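# Place rib-coded black housing on matching mat rectangle

## Task

Check the spacing between the centers of the two raised ribs on a large face of the black housing, then set the housing down on the mat rectangle of the matching color: 12 mm means yellow, 18 mm white, 24 mm blue, 30 mm red. At the end the gripper must not be in contact with the housing.

## Robot and tools

ROBOT. One 7-joint Kinova Gen3 arm carrying a Robotiq 2F-85 parallel gripper whose two pads have pressure sensors. Since there is only one arm, every command holds exactly one row. Three cameras give 896x504 images: cam_high, cam_low and cam_wrist (the last is mounted on the hand).

FRAMES. The scene frame has its origin on the tabletop directly under the arm base. +z is up, and +y lies to the left for someone facing along +x. The state line reports end_effector_position in metres and end_effector_quat_wxyz in this frame. That point sits midway between the pads when they are closed; closed fingertips extend about 22 mm past it, open ones about 9 mm. In the gripper's own frame, +z runs out along the fingers and y is the axis the pads close along. touch_left belongs to the finger on -y, touch_right to the one on +y.

THE ROW. Nine numbers, each between -1 and 1: dx, dy, dz, rx, ry, rz, position, force_limit, speed. The first six are an offset rather than a pose. They are expressed in the gripper's own axes and measured from the gripper pose shown in the most recent result that reported it. If no result in the scene has shown it yet, or for a second or later call in one reply, the reference is wherever the robot is when the action begins. Each row in a list counts from that same reference, not from the row before it. A value of 1.0 equals 0.6 m of translation or 180 degrees of rotation; rx, ry, rz form a single rotation vector. An all-zero offset is not a pause: it pulls the hand back to the reference pose. Each control step the command is clamped to within 70 mm and 16 degrees of the measured pose, and position wins if the orientation cannot also be met.

FINGER NUMBERS. position is absolute: +1 is fully open (85 mm), about -0.8 brings the pads together, and -1 closes until something blocks them. force_limit sets the pad force: roughly 20 N at -1, 128 N at 0, 235 N at +1 (for a 40 mm object). speed sets how fast the gap changes: about 20 mm/s at -1, 85 at 0, 150 at +1; quick closing adds a few newtons. A new force_limit or speed only applies after position changes by at least 0.01; to loosen a grip, open first. Closing pushes the tips roughly 13 mm further outward, so keep that clearance above a surface.

TOOLS.
execute_actions: actions is a list with zero or one entry. An empty list just reports the state (with pictures). An entry with rows (1 to 15 rows) and steps (6 to 15, default 15; each step is 1/30 s) plays one row per step, repeating the final row if rows run out. An entry with only steps (up to 300) is a wait counted from the previous result, reply time included. The optional pictures boolean asks for images.
move: target is one nine-number row, same offset convention as above. speed is the path's top speed in m/s, 0.002 to 0.5 (default 0.25); rotation is capped at twice that in rad/s. The straight path takes 0.5 to 10 s, ignores obstacles, and the hand may lag or overshoot. Finger values are sent at the start. The result adds a move: line with the outcome (done, off_target, moving, held, fault), any limits (paced = command clipped; held = some steps blocked), and distance from target.
wait: seconds, 0 to 10; nothing new is commanded.
zoom_image: camera (cam_high, cam_low or cam_wrist) and region [x0, y0, x1, y1] in image pixels from the top-left, no more than 504 by 504; useful for reading the rib spacing.
read_manual: section, only "licences"; returns licence text and moves nothing.
finished_scene: scene number; ends and grades the current scene irreversibly.

READING RESULTS. object_status: 0 fingers moving, 1 blocked while opening, 2 blocked while closing (a grip), 3 reached the target or pads met. After commanding position -1, look for 2. position_measured is in counts: 3 open, about 78 at 60 mm, 130 at 40 mm, 180 at 20 mm, 230 pads together. Each touch array has 28 cells printed as 7 groups of 4, ordered from the fingertip toward the arm, each group along gripper +x; idle cells sit near 0 with noise, and an even grip reads about 30 at 10 N, 140 at 50 N, 240 at 100 N. HELD marks steps where the clearance check withheld the command; a pose unreachable line means that check altered it. Hand target shows where the controller is driving the hand. Joint torques are listed base to wrist. The last 6 steps of each action run after its result is returned, during your reply.

CAUTIONS. Strong contact torque triggers a TORQUE FAULT and a 10 s stop; load limits are 48.6 N m for the first four joints and 30.6 N m for the wrist joints, held weight included. Holding loads warms the motors: MOTOR HOT appears at 60 °C, and at 75 °C the arm sags with an OVER-TEMPERATURE FAULT. Held parts may get an occasional tug and loose items a nudge. Avoid dropping the housing, slamming into things, pressing hard, or pushing anything off the table. Release the housing and move clear before calling finished_scene.

Each tool is called in YAML: its name, and indented under it one key for each argument.

## Session

execute_actions:
  actions: []

Scene clock: 0.00 s of 4600.00 s.
end_effector_position=(+0.1641, -0.3946, +0.1190) position_measured=3 object_status=3 touch_left=n/a touch_right=n/a end_effector_quat_wxyz=(-0.420, +0.829, -0.306, +0.209)
Joint positions: [ 1.427  1.814  0.249  0.775 -0.961  1.813 -0.336]
Joint velocities: [ 0.     0.     0.001  0.001  0.    -0.     0.   ]
Joint torques (N m, as the joint torque sensors report them, + toward a larger angle): no reading
Hand target: +0.164, -0.395, +0.119; -0.420, +0.829, -0.306, +0.209

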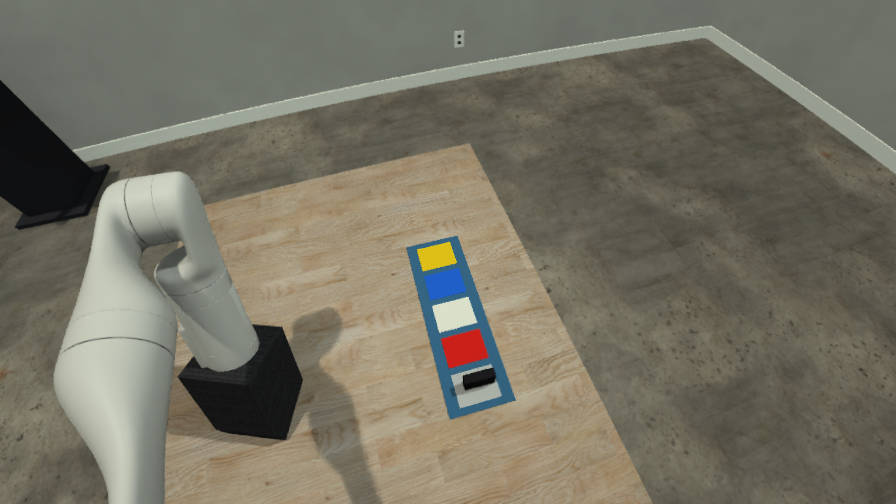

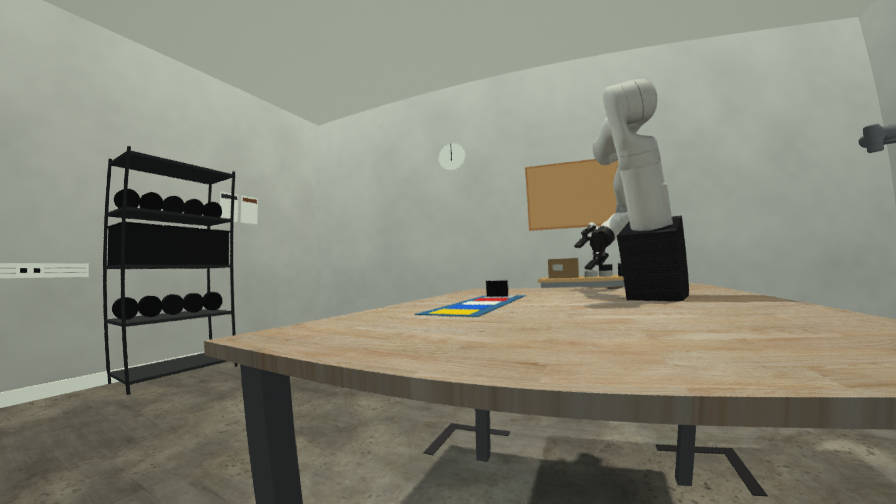

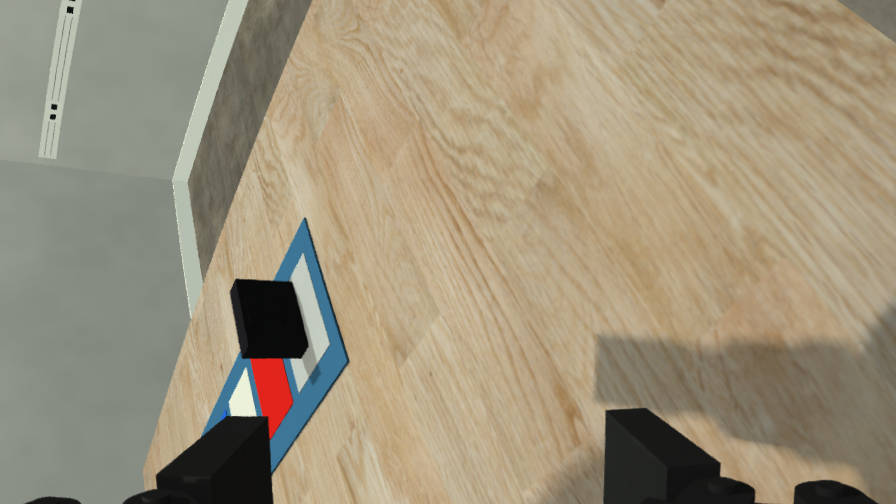

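zoom_image:
  camera: "cam_high"
  region: [390, 220, 550, 430]

zoom_image:
  camera: "cam_wrist"
  region: [200, 250, 360, 400]

zoom_image:
  camera: "cam_low"
  region: [460, 265, 540, 310]

Region (390, 220, 550, 430) of cam_high's 896x504 image, scaled by 2.400, with more detail than that image has; it fills the left 384 columns of this view, and the rest is white.

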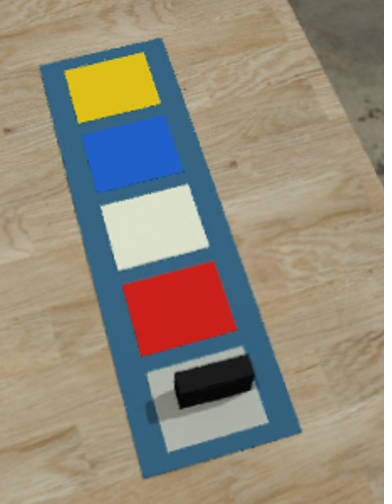

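Region (200, 250, 360, 400) of cam_wrist's 896x504 image, scaled by 3.150; it fills the top 472 rows of this view, and the rest is white.

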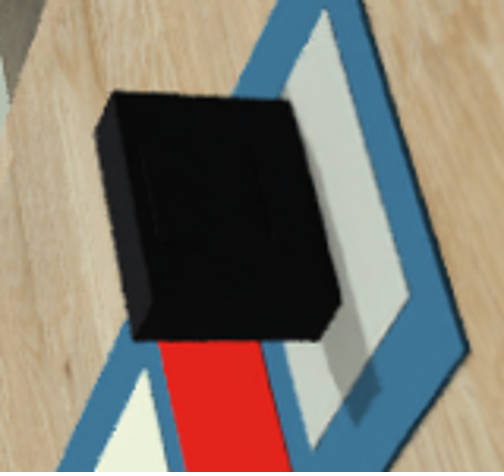

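Region (460, 265, 540, 310) of cam_low's 896x504 image, scaled by 6.300, with more detail than that image has; it fills the top 284 rows of this view, and the rest is white.

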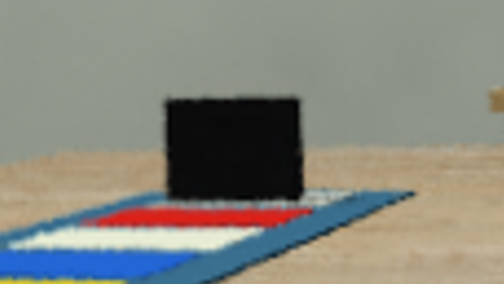

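move:
  target: [0.0492,-0.3662,0.4532,-0.2837,-0.1412,-0.2067,1,-0.6,0]
  speed: 0.3

Scene clock: 3.63 s of 4600.00 s.
end_effector_position=(+0.4213, -0.1597, +0.1477) position_measured=3 object_status=3 touch_left=((-11 6 0 12) (-9 3 -3 8) (-3 0 14 -9) (10 -1 -6 7) (2 9 -9 -5) (4 1 -3 -6) (10 7 7 -3)) touch_right=((-5 7 4 -4) (5 16 0 -6) (7 4 -18 -2) (-1 -10 -1 -4) (-7 5 -9 -8) (6 -9 3 -11) (-2 1 8 6)) end_effector_quat_wxyz=(+0.001, +1.000, -0.001, -0.003)
Joint positions: [ 0.26   0.908  0.309  1.821 -0.944  0.746 -0.243]
Joint velocities: [-0.003 -0.001 -0.001  0.001  0.001 -0.001 -0.002]
Joint torques (N m, as the joint torque sensors report them, + toward a larger angle): [  6.61 -19.18   5.93  -3.48  -0.13  -0.01  -0.39]
Hand target: +0.421, -0.160, +0.148; +0.001, +1.000, -0.001, -0.003
Off the commanded pose: 0.002 m, 0 deg.
Kept back: nothing.
move: done
camera_calibration (this result's frames):
cam_wrist: T_world_to_cam=[[-0.00760401, -0.999719, 0.0224474, -0.161778], [-0.999966, 0.00753289, -0.00325105, 0.483316], [0.00308104, -0.0224713, -0.999743, 0.286456], [0, 0, 0, 1]] pos_world=[0.481187, -0.158936, 0.291585]

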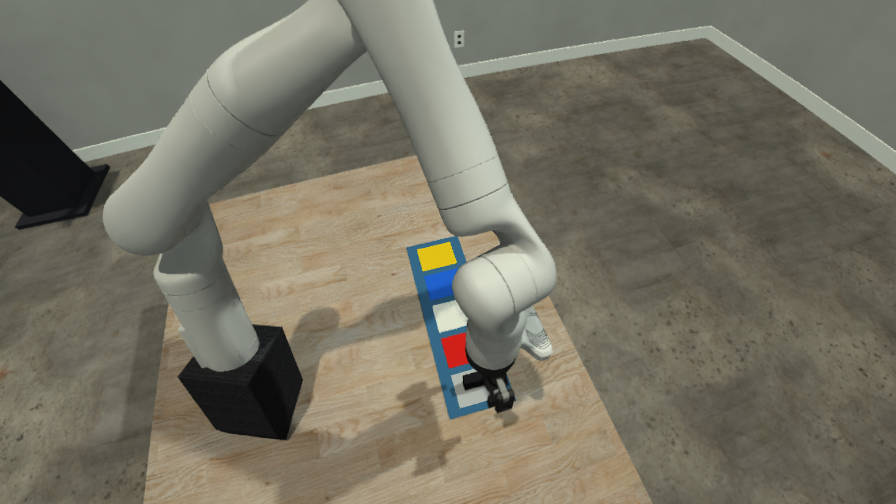

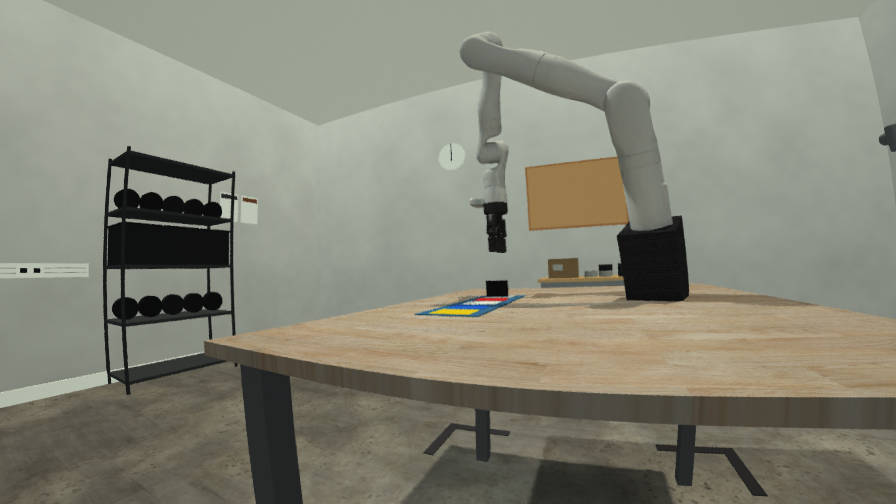

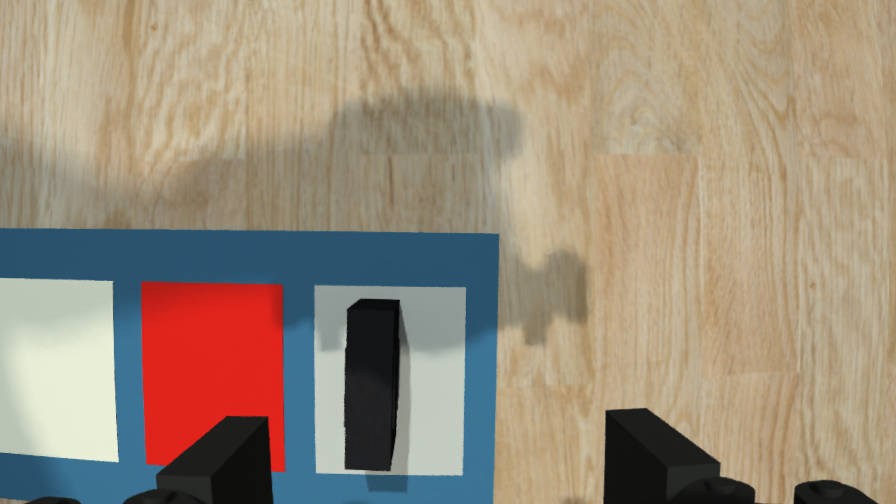

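move:
  target: [0.012,-0.039,0.125,0,0,0,1,-0.6,0]
  speed: 0.2

Scene clock: 4.63 s of 4600.00 s.
end_effector_position=(+0.4285, -0.1366, +0.0729) position_measured=3 object_status=3 touch_left=((-7 1 1 4) (-8 -4 -2 5) (3 1 9 -1) (0 -2 -6 8) (13 5 -16 -2) (1 2 0 6) (10 -2 3 -11)) touch_right=((-6 -15 10 -11) (0 6 -2 11) (-9 -1 8 0) (-1 -7 1 -4) (-1 5 -9 -1) (6 14 5 -5) (3 -13 -11 -2)) end_effector_quat_wxyz=(+0.001, +1.000, -0.001, -0.002)
Joint positions: [ 0.225  1.028  0.198  1.828 -1.084  0.59  -0.179]
Joint velocities: [ 0.     0.008  0.    -0.001  0.    -0.001 -0.001]
Joint torques (N m, as the joint torque sensors report them, + toward a larger angle): [  6.63 -19.79   5.29  -2.12  -0.1    0.13  -0.3 ]
Hand target: +0.428, -0.137, +0.073; +0.001, +1.000, -0.001, -0.003
Off the commanded pose: 0.001 m, 0 deg.
Kept back: nothing.
move: done
camera_calibration (this result's frames):
cam_wrist: T_world_to_cam=[[-0.00739253, -0.999718, 0.0225613, -0.137065], [-0.999965, 0.00730106, -0.00413396, 0.490166], [0.00396807, -0.0225911, -0.999737, 0.211753], [0, 0, 0, 1]] pos_world=[0.488295, -0.135822, 0.216816]

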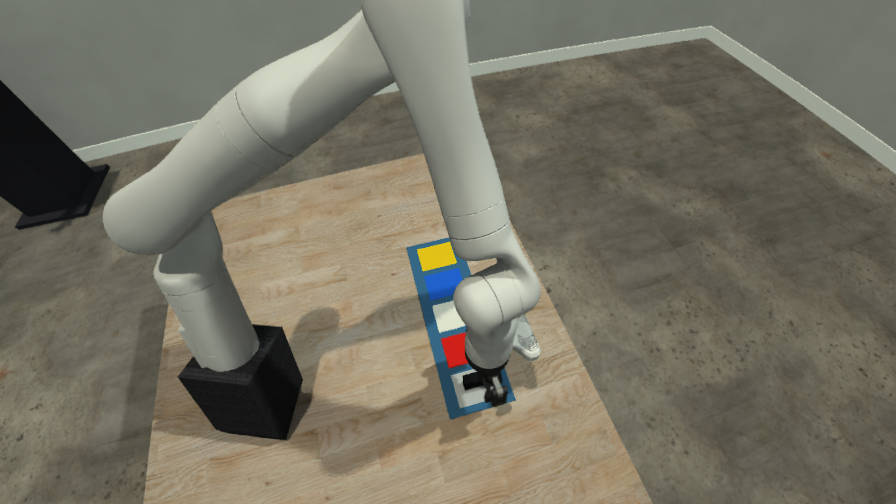

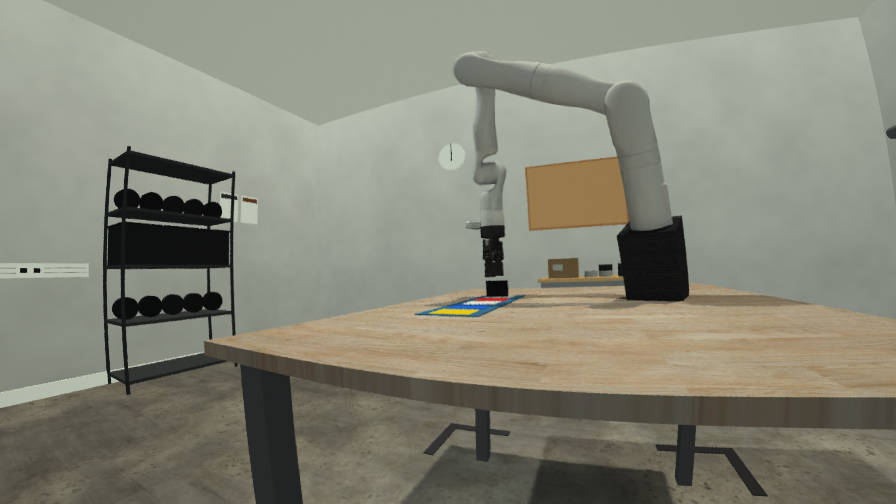

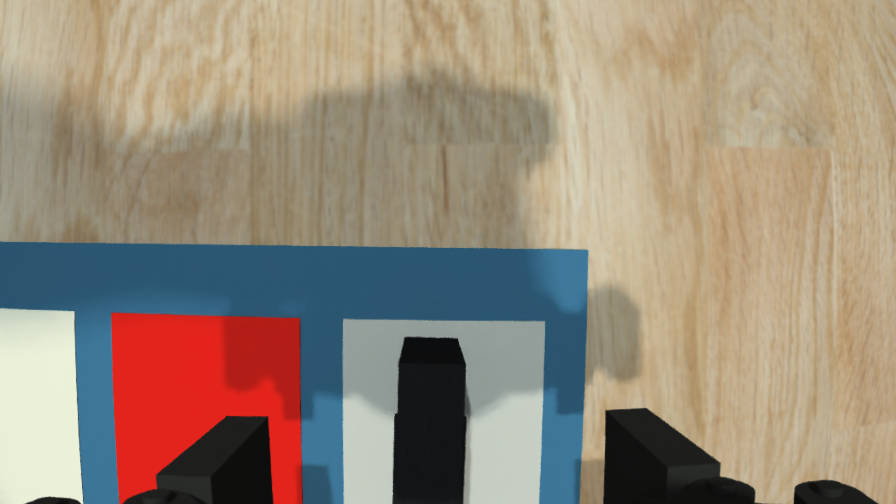

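move:
  target: [0,-0.002,0.076,0,0,0,1,-0.6,0]
  speed: 0.1

move:
  target: [0,0,0,0,0,0,-1,-0.6,0]

Scene clock: 5.63 s of 4600.00 s.
end_effector_position=(+0.4286, -0.1355, +0.0275) position_measured=3 object_status=3 touch_left=((-8 7 -5 0) (2 -2 -3 7) (-5 -9 -2 -3) (14 -4 -8 0) (13 0 -4 -14) (-10 4 1 -10) (0 13 5 -3)) touch_right=((-4 6 8 -11) (-6 8 -11 6) (1 -4 7 -7) (1 -4 1 1) (4 -6 -3 6) (6 -3 11 -2) (8 4 12 5)) end_effector_quat_wxyz=(+0.001, +1.000, -0.001, -0.002)
Joint positions: [ 0.232  1.119  0.131  1.8   -1.161  0.508 -0.118]
Joint velocities: [ 0.002  0.006  0.001 -0.001  0.     0.     0.   ]
Joint torques (N m, as the joint torque sensors report them, + toward a larger angle): [  6.97 -20.07   5.02  -1.57   0.01   0.01  -0.16]
Hand target: +0.428, -0.136, +0.027; +0.001, +1.000, -0.001, -0.002
Off the commanded pose: 0.000 m, 0 deg.
Kept back: nothing.
move: done
camera_calibration (this result's frames):
cam_wrist: T_world_to_cam=[[-0.00712429, -0.99972, 0.0225745, -0.135069], [-0.999964, 0.00701721, -0.00481902, 0.490094], [0.00465926, -0.022608, -0.999734, 0.166105], [0, 0, 0, 1]] pos_world=[0.48834, -0.134715, 0.171471]

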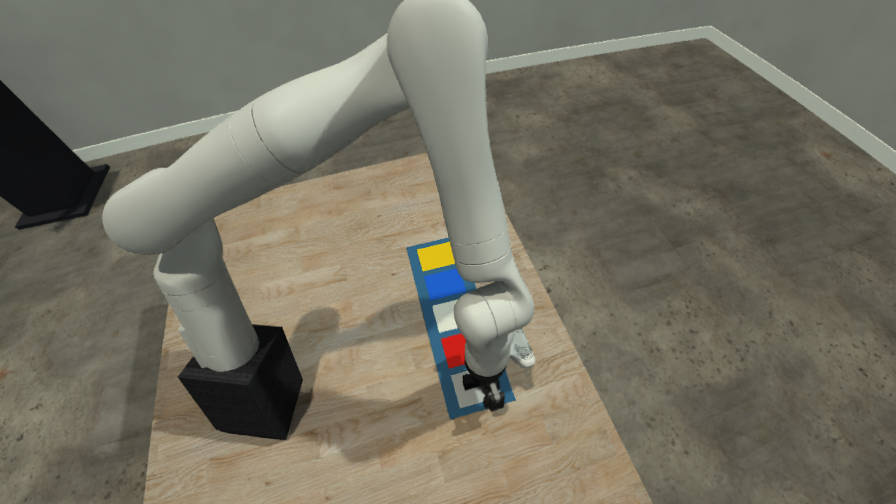

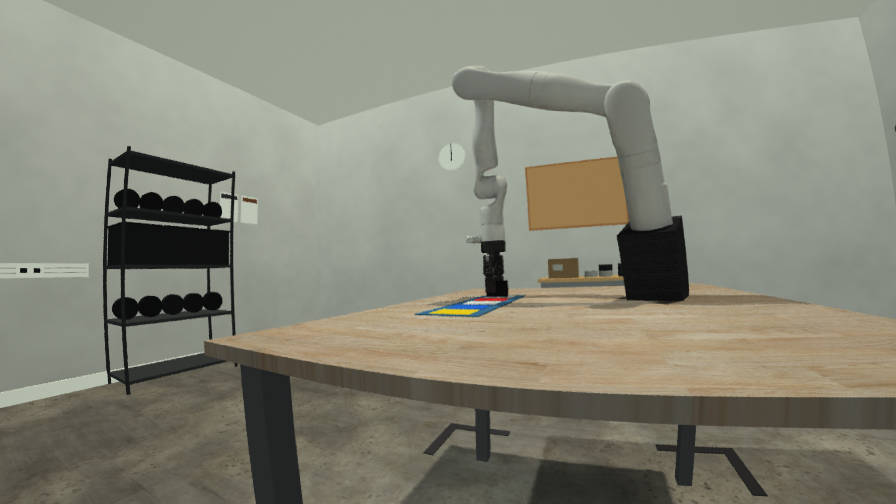

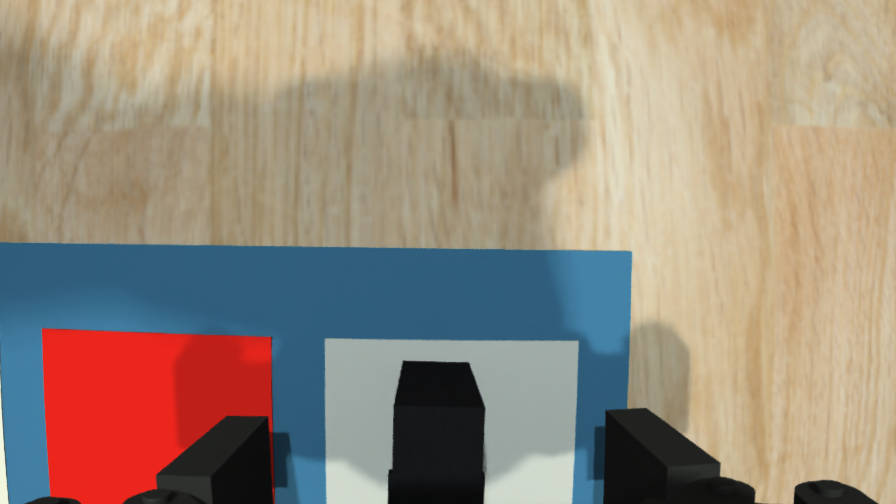

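Scene clock: 6.70 s of 4600.00 s.
end_effector_position=(+0.4287, -0.1355, +0.0276) position_measured=185 object_status=2 touch_left=((96 91 60 43) (495 490 403 180) (98 67 75 28) (7 0 -7 -3) (5 3 0 -14) (96 90 78 42) (376 515 615 298)) touch_right=((81 67 106 44) (446 625 528 307) (83 103 135 57) (0 -5 5 2) (-3 2 -4 -2) (86 126 145 57) (538 742 579 291)) end_effector_quat_wxyz=(+0.001, +1.000, -0.001, -0.002)
Joint positions: [ 0.232  1.119  0.131  1.8   -1.161  0.509 -0.118]
Joint velocities: [-0.     0.     0.001  0.002  0.001 -0.    -0.   ]
Joint torques (N m, as the joint torque sensors report them, + toward a larger angle): [  6.78 -20.07   5.18  -1.6   -0.04  -0.02  -0.06]
Hand target: +0.429, -0.136, +0.027; +0.001, +1.000, -0.001, -0.002
Off the commanded pose: 0.000 m, 0 deg.
Kept back: nothing.
move: done
camera_calibration (this result's frames):
cam_wrist: T_world_to_cam=[[-0.00712161, -0.99972, 0.0225604, -0.135071], [-0.999963, 0.00701266, -0.00490452, 0.490115], [0.00474494, -0.0225945, -0.999733, 0.166172], [0, 0, 0, 1]] pos_world=[0.488346, -0.134715, 0.171578]

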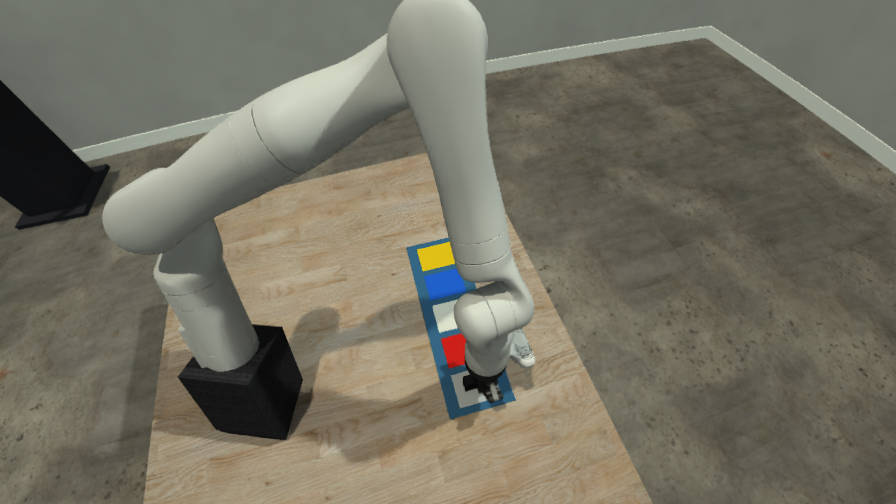

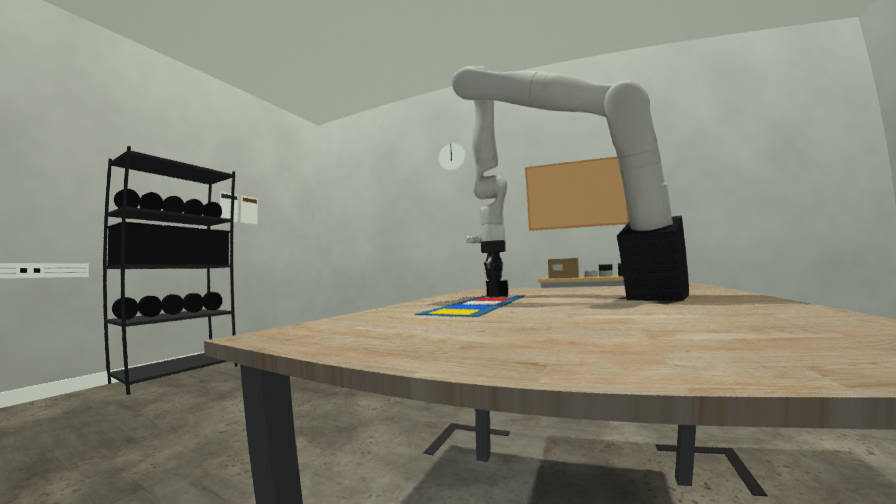

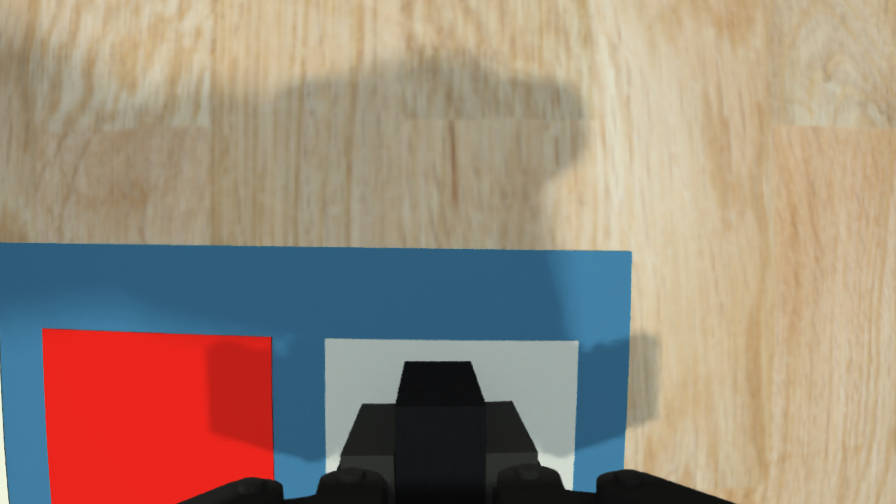

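move:
  target: [0,-0.03,-0.04,0,0,0,-1,-0.6,0]
  speed: 0.15

move:
  target: [0,-0.1,0.02,0,0,0,-1,-0.6,0]
  speed: 0.15

move:
  target: [0,0,0.018,0,0,0,-1,-0.6,0]
  speed: 0.03

Scene clock: 7.63 s of 4600.00 s.
end_effector_position=(+0.4284, -0.1176, +0.0513) position_measured=185 object_status=2 touch_left=((90 87 49 36) (504 472 387 187) (84 61 89 21) (1 9 -14 1) (0 9 -7 -5) (76 97 77 51) (374 507 613 308)) touch_right=((82 71 98 31) (457 614 522 304) (72 100 126 50) (-1 -3 7 6) (12 -7 -6 11) (82 115 143 74) (538 734 585 289)) end_effector_quat_wxyz=(+0.001, +1.000, -0.001, -0.002)
Joint positions: [ 0.202  1.05   0.15   1.848 -1.142  0.527 -0.157]
Joint velocities: [-0.002 -0.007 -0.001  0.     0.001 -0.    -0.   ]
Joint torques (N m, as the joint torque sensors report them, + toward a larger angle): [  6.57 -19.68   5.31  -1.75   0.05   0.03   0.  ]
Hand target: +0.429, -0.117, +0.051; +0.001, +1.000, -0.001, -0.002
Off the commanded pose: 0.001 m, 0 deg.
Kept back: nothing.
move: done
camera_calibration (this result's frames):
cam_wrist: T_world_to_cam=[[-0.00762102, -0.999715, 0.0226044, -0.11752], [-0.999963, 0.00752687, -0.00424739, 0.489875], [0.00407604, -0.0226359, -0.999735, 0.190533], [0, 0, 0, 1]] pos_world=[0.488184, -0.11686, 0.195219]

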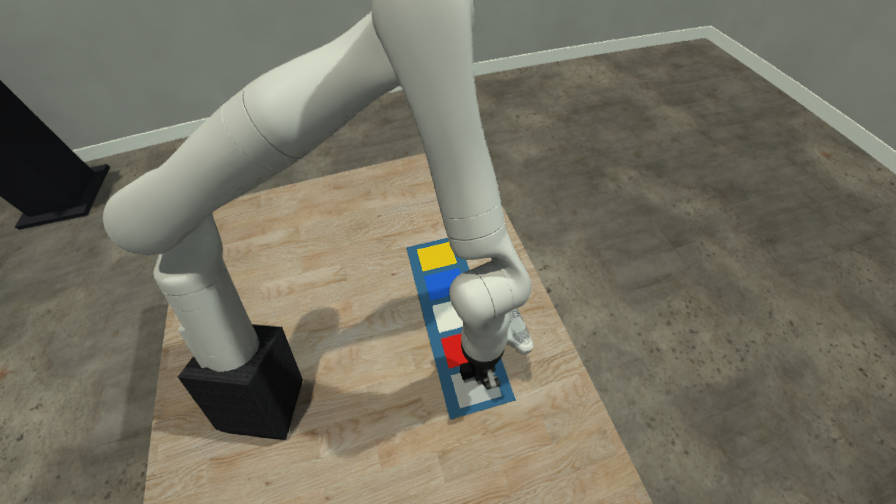

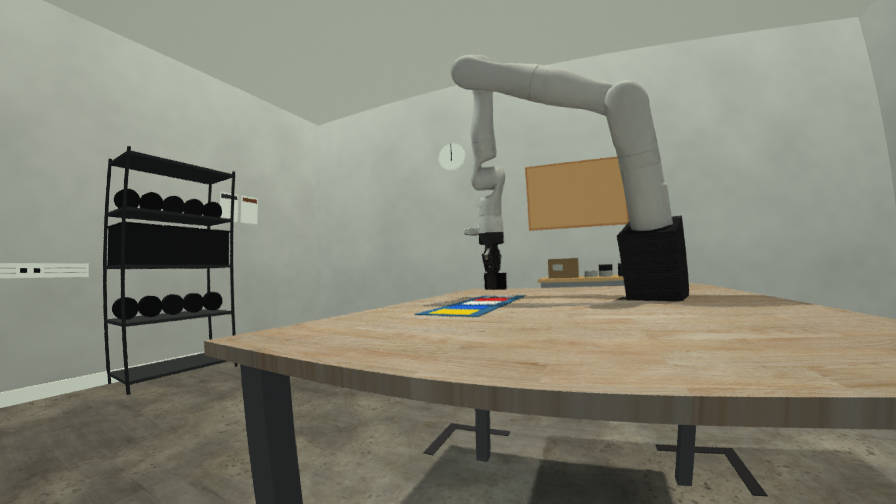

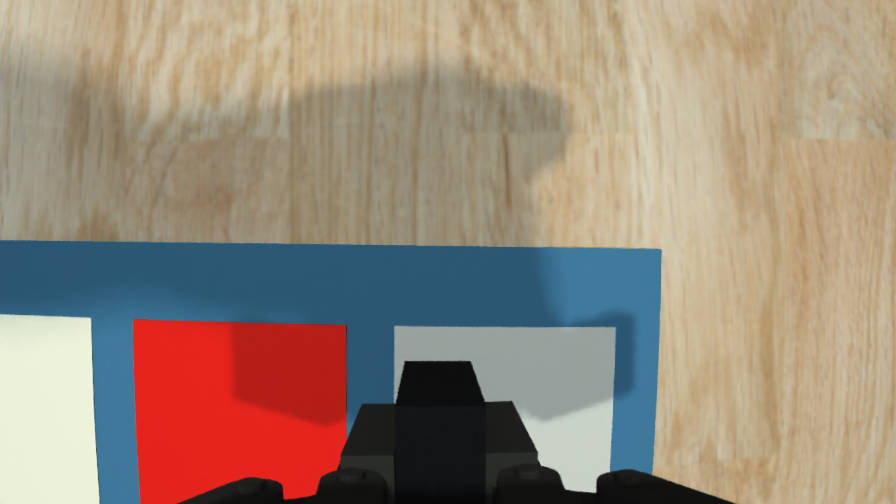

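Scene clock: 8.37 s of 4600.00 s.
end_effector_position=(+0.4283, -0.0580, +0.0389) position_measured=185 object_status=2 touch_left=((81 91 61 42) (486 484 392 186) (95 77 80 27) (11 1 -3 0) (-4 -2 -4 -6) (88 85 81 47) (370 508 605 312)) touch_right=((85 69 114 49) (444 610 532 319) (89 99 137 58) (8 -12 3 -17) (2 3 -8 0) (77 125 142 66) (522 745 593 284)) end_effector_quat_wxyz=(+0.001, +1.000, -0.001, -0.002)
Joint positions: [ 0.116  1.014  0.078  1.922 -1.232  0.433 -0.171]
Joint velocities: [-0.004 -0.003 -0.001  0.001  0.001 -0.002 -0.   ]
Joint torques (N m, as the joint torque sensors report them, + toward a larger angle): [  6.61 -18.88   4.81  -1.33  -0.04  -0.04  -0.13]
Hand target: +0.428, -0.058, +0.039; +0.001, +1.000, -0.001, -0.002
Off the commanded pose: 0.000 m, 0 deg.
Kept back: nothing.
move: done
camera_calibration (this result's frames):
cam_wrist: T_world_to_cam=[[-0.00815406, -0.999706, 0.0228383, -0.0574341], [-0.999959, 0.00806417, -0.00402569, 0.489257], [0.00384034, -0.0228702, -0.999731, 0.179616], [0, 0, 0, 1]] pos_world=[0.488079, -0.0572548, 0.182849]

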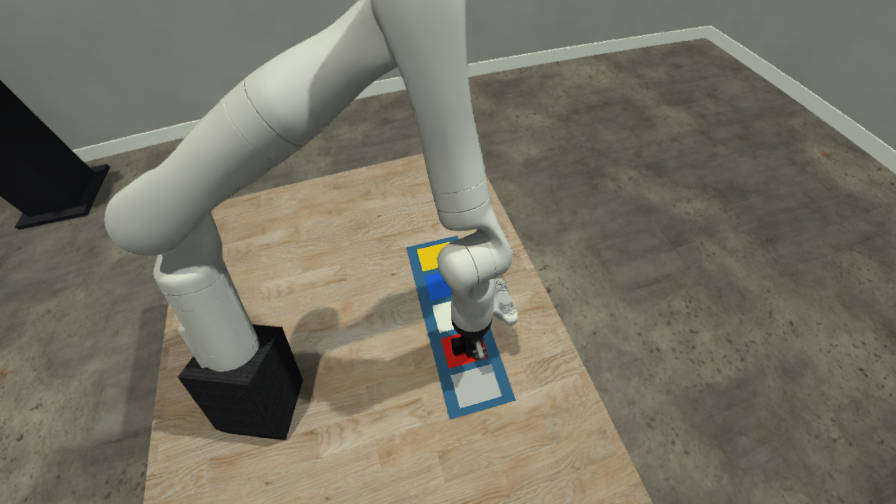

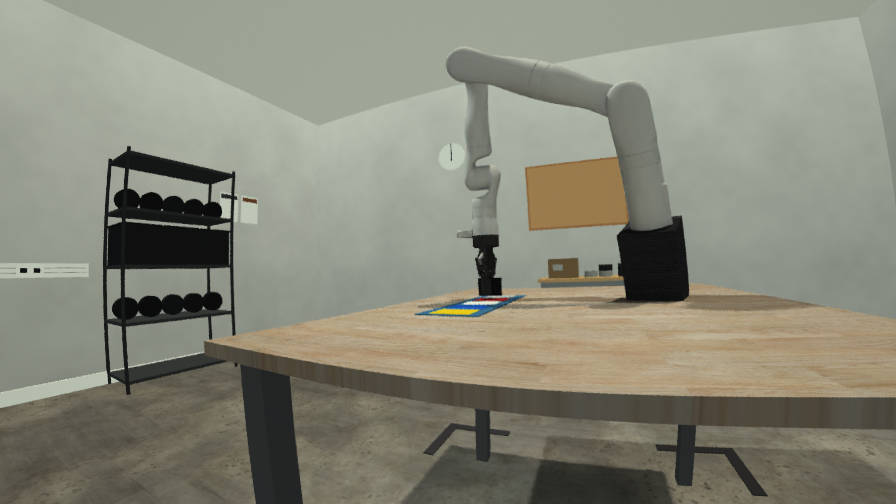

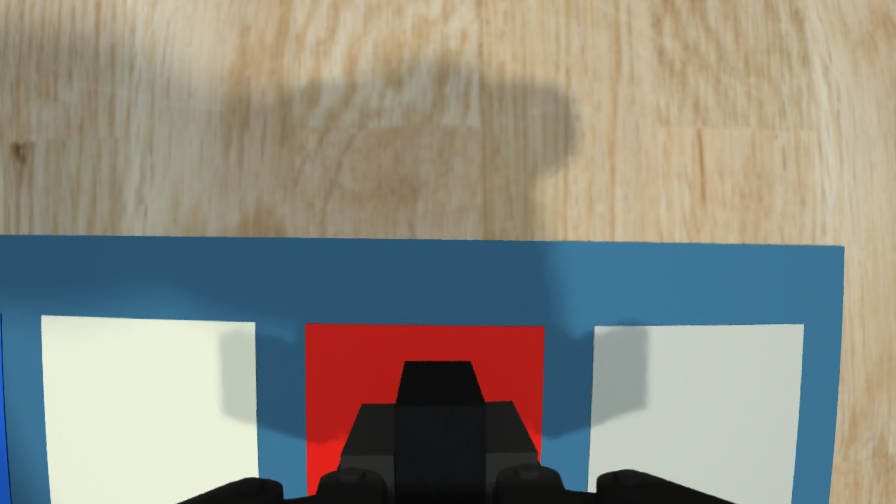

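Scene clock: 9.07 s of 4600.00 s.
end_effector_position=(+0.4284, -0.0580, +0.0282) position_measured=185 object_status=2 touch_left=((85 93 44 36) (493 473 396 186) (96 65 85 30) (3 -9 -1 -8) (-8 -4 -8 -1) (80 88 75 45) (374 511 611 305)) touch_right=((83 60 97 47) (442 633 531 300) (85 93 137 44) (3 -5 7 -4) (-4 1 5 4) (81 111 134 60) (532 732 589 282)) end_effector_quat_wxyz=(+0.001, +1.000, -0.001, -0.002)
Joint positions: [ 0.121  1.038  0.057  1.913 -1.255  0.411 -0.149]
Joint velocities: [ 0.002  0.003 -0.    -0.002 -0.001 -0.     0.001]
Joint torques (N m, as the joint torque sensors report them, + toward a larger angle): [  6.48 -19.51   4.14  -1.09   0.08  -0.02  -0.21]
Hand target: +0.428, -0.058, +0.028; +0.001, +1.000, -0.001, -0.002
Off the commanded pose: 0.000 m, 0 deg.
Kept back: nothing.
move: done
camera_calibration (this result's frames):
cam_wrist: T_world_to_cam=[[-0.00796744, -0.999709, 0.022791, -0.0572275], [-0.99996, 0.00787142, -0.00429974, 0.489301], [0.00411909, -0.0228243, -0.999731, 0.168788], [0, 0, 0, 1]] pos_world=[0.488131, -0.0572099, 0.172151]

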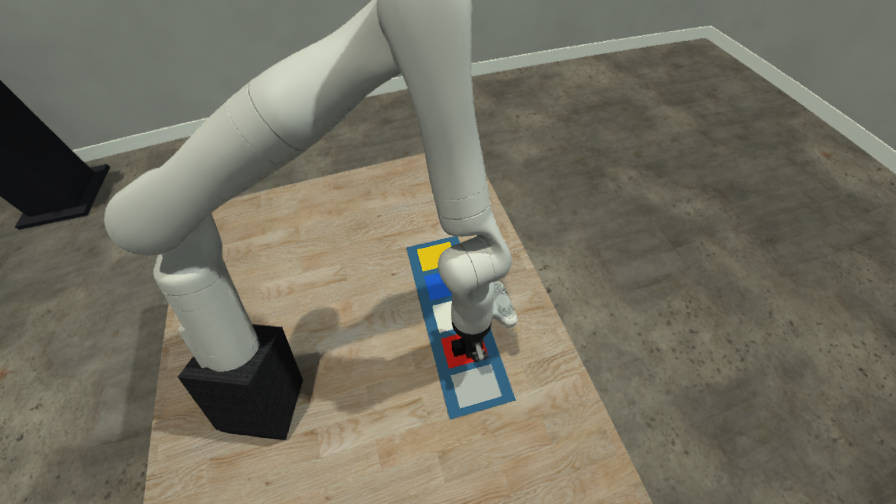

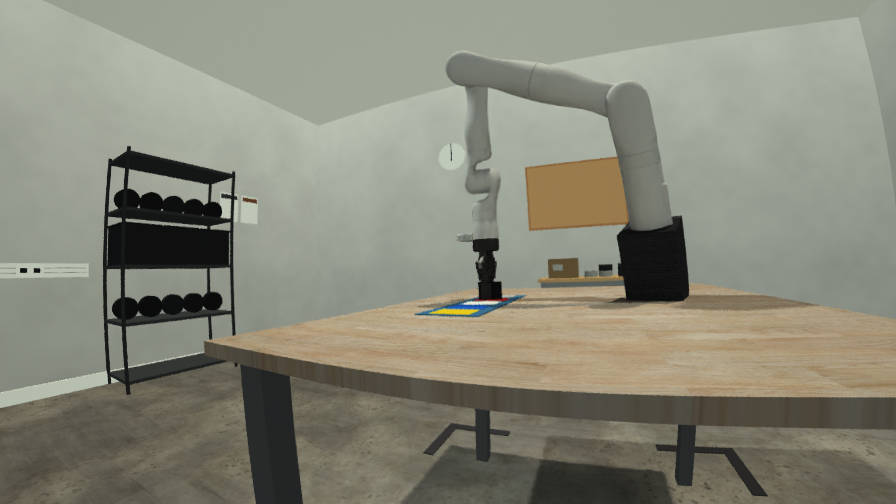

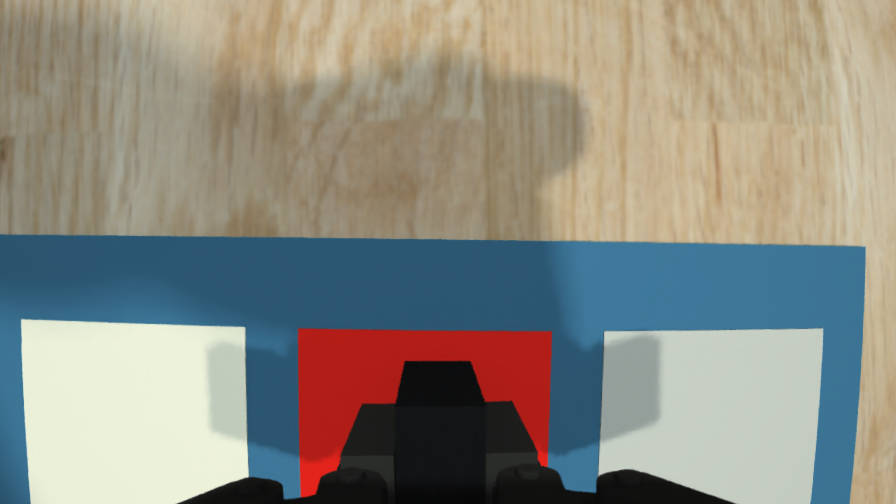

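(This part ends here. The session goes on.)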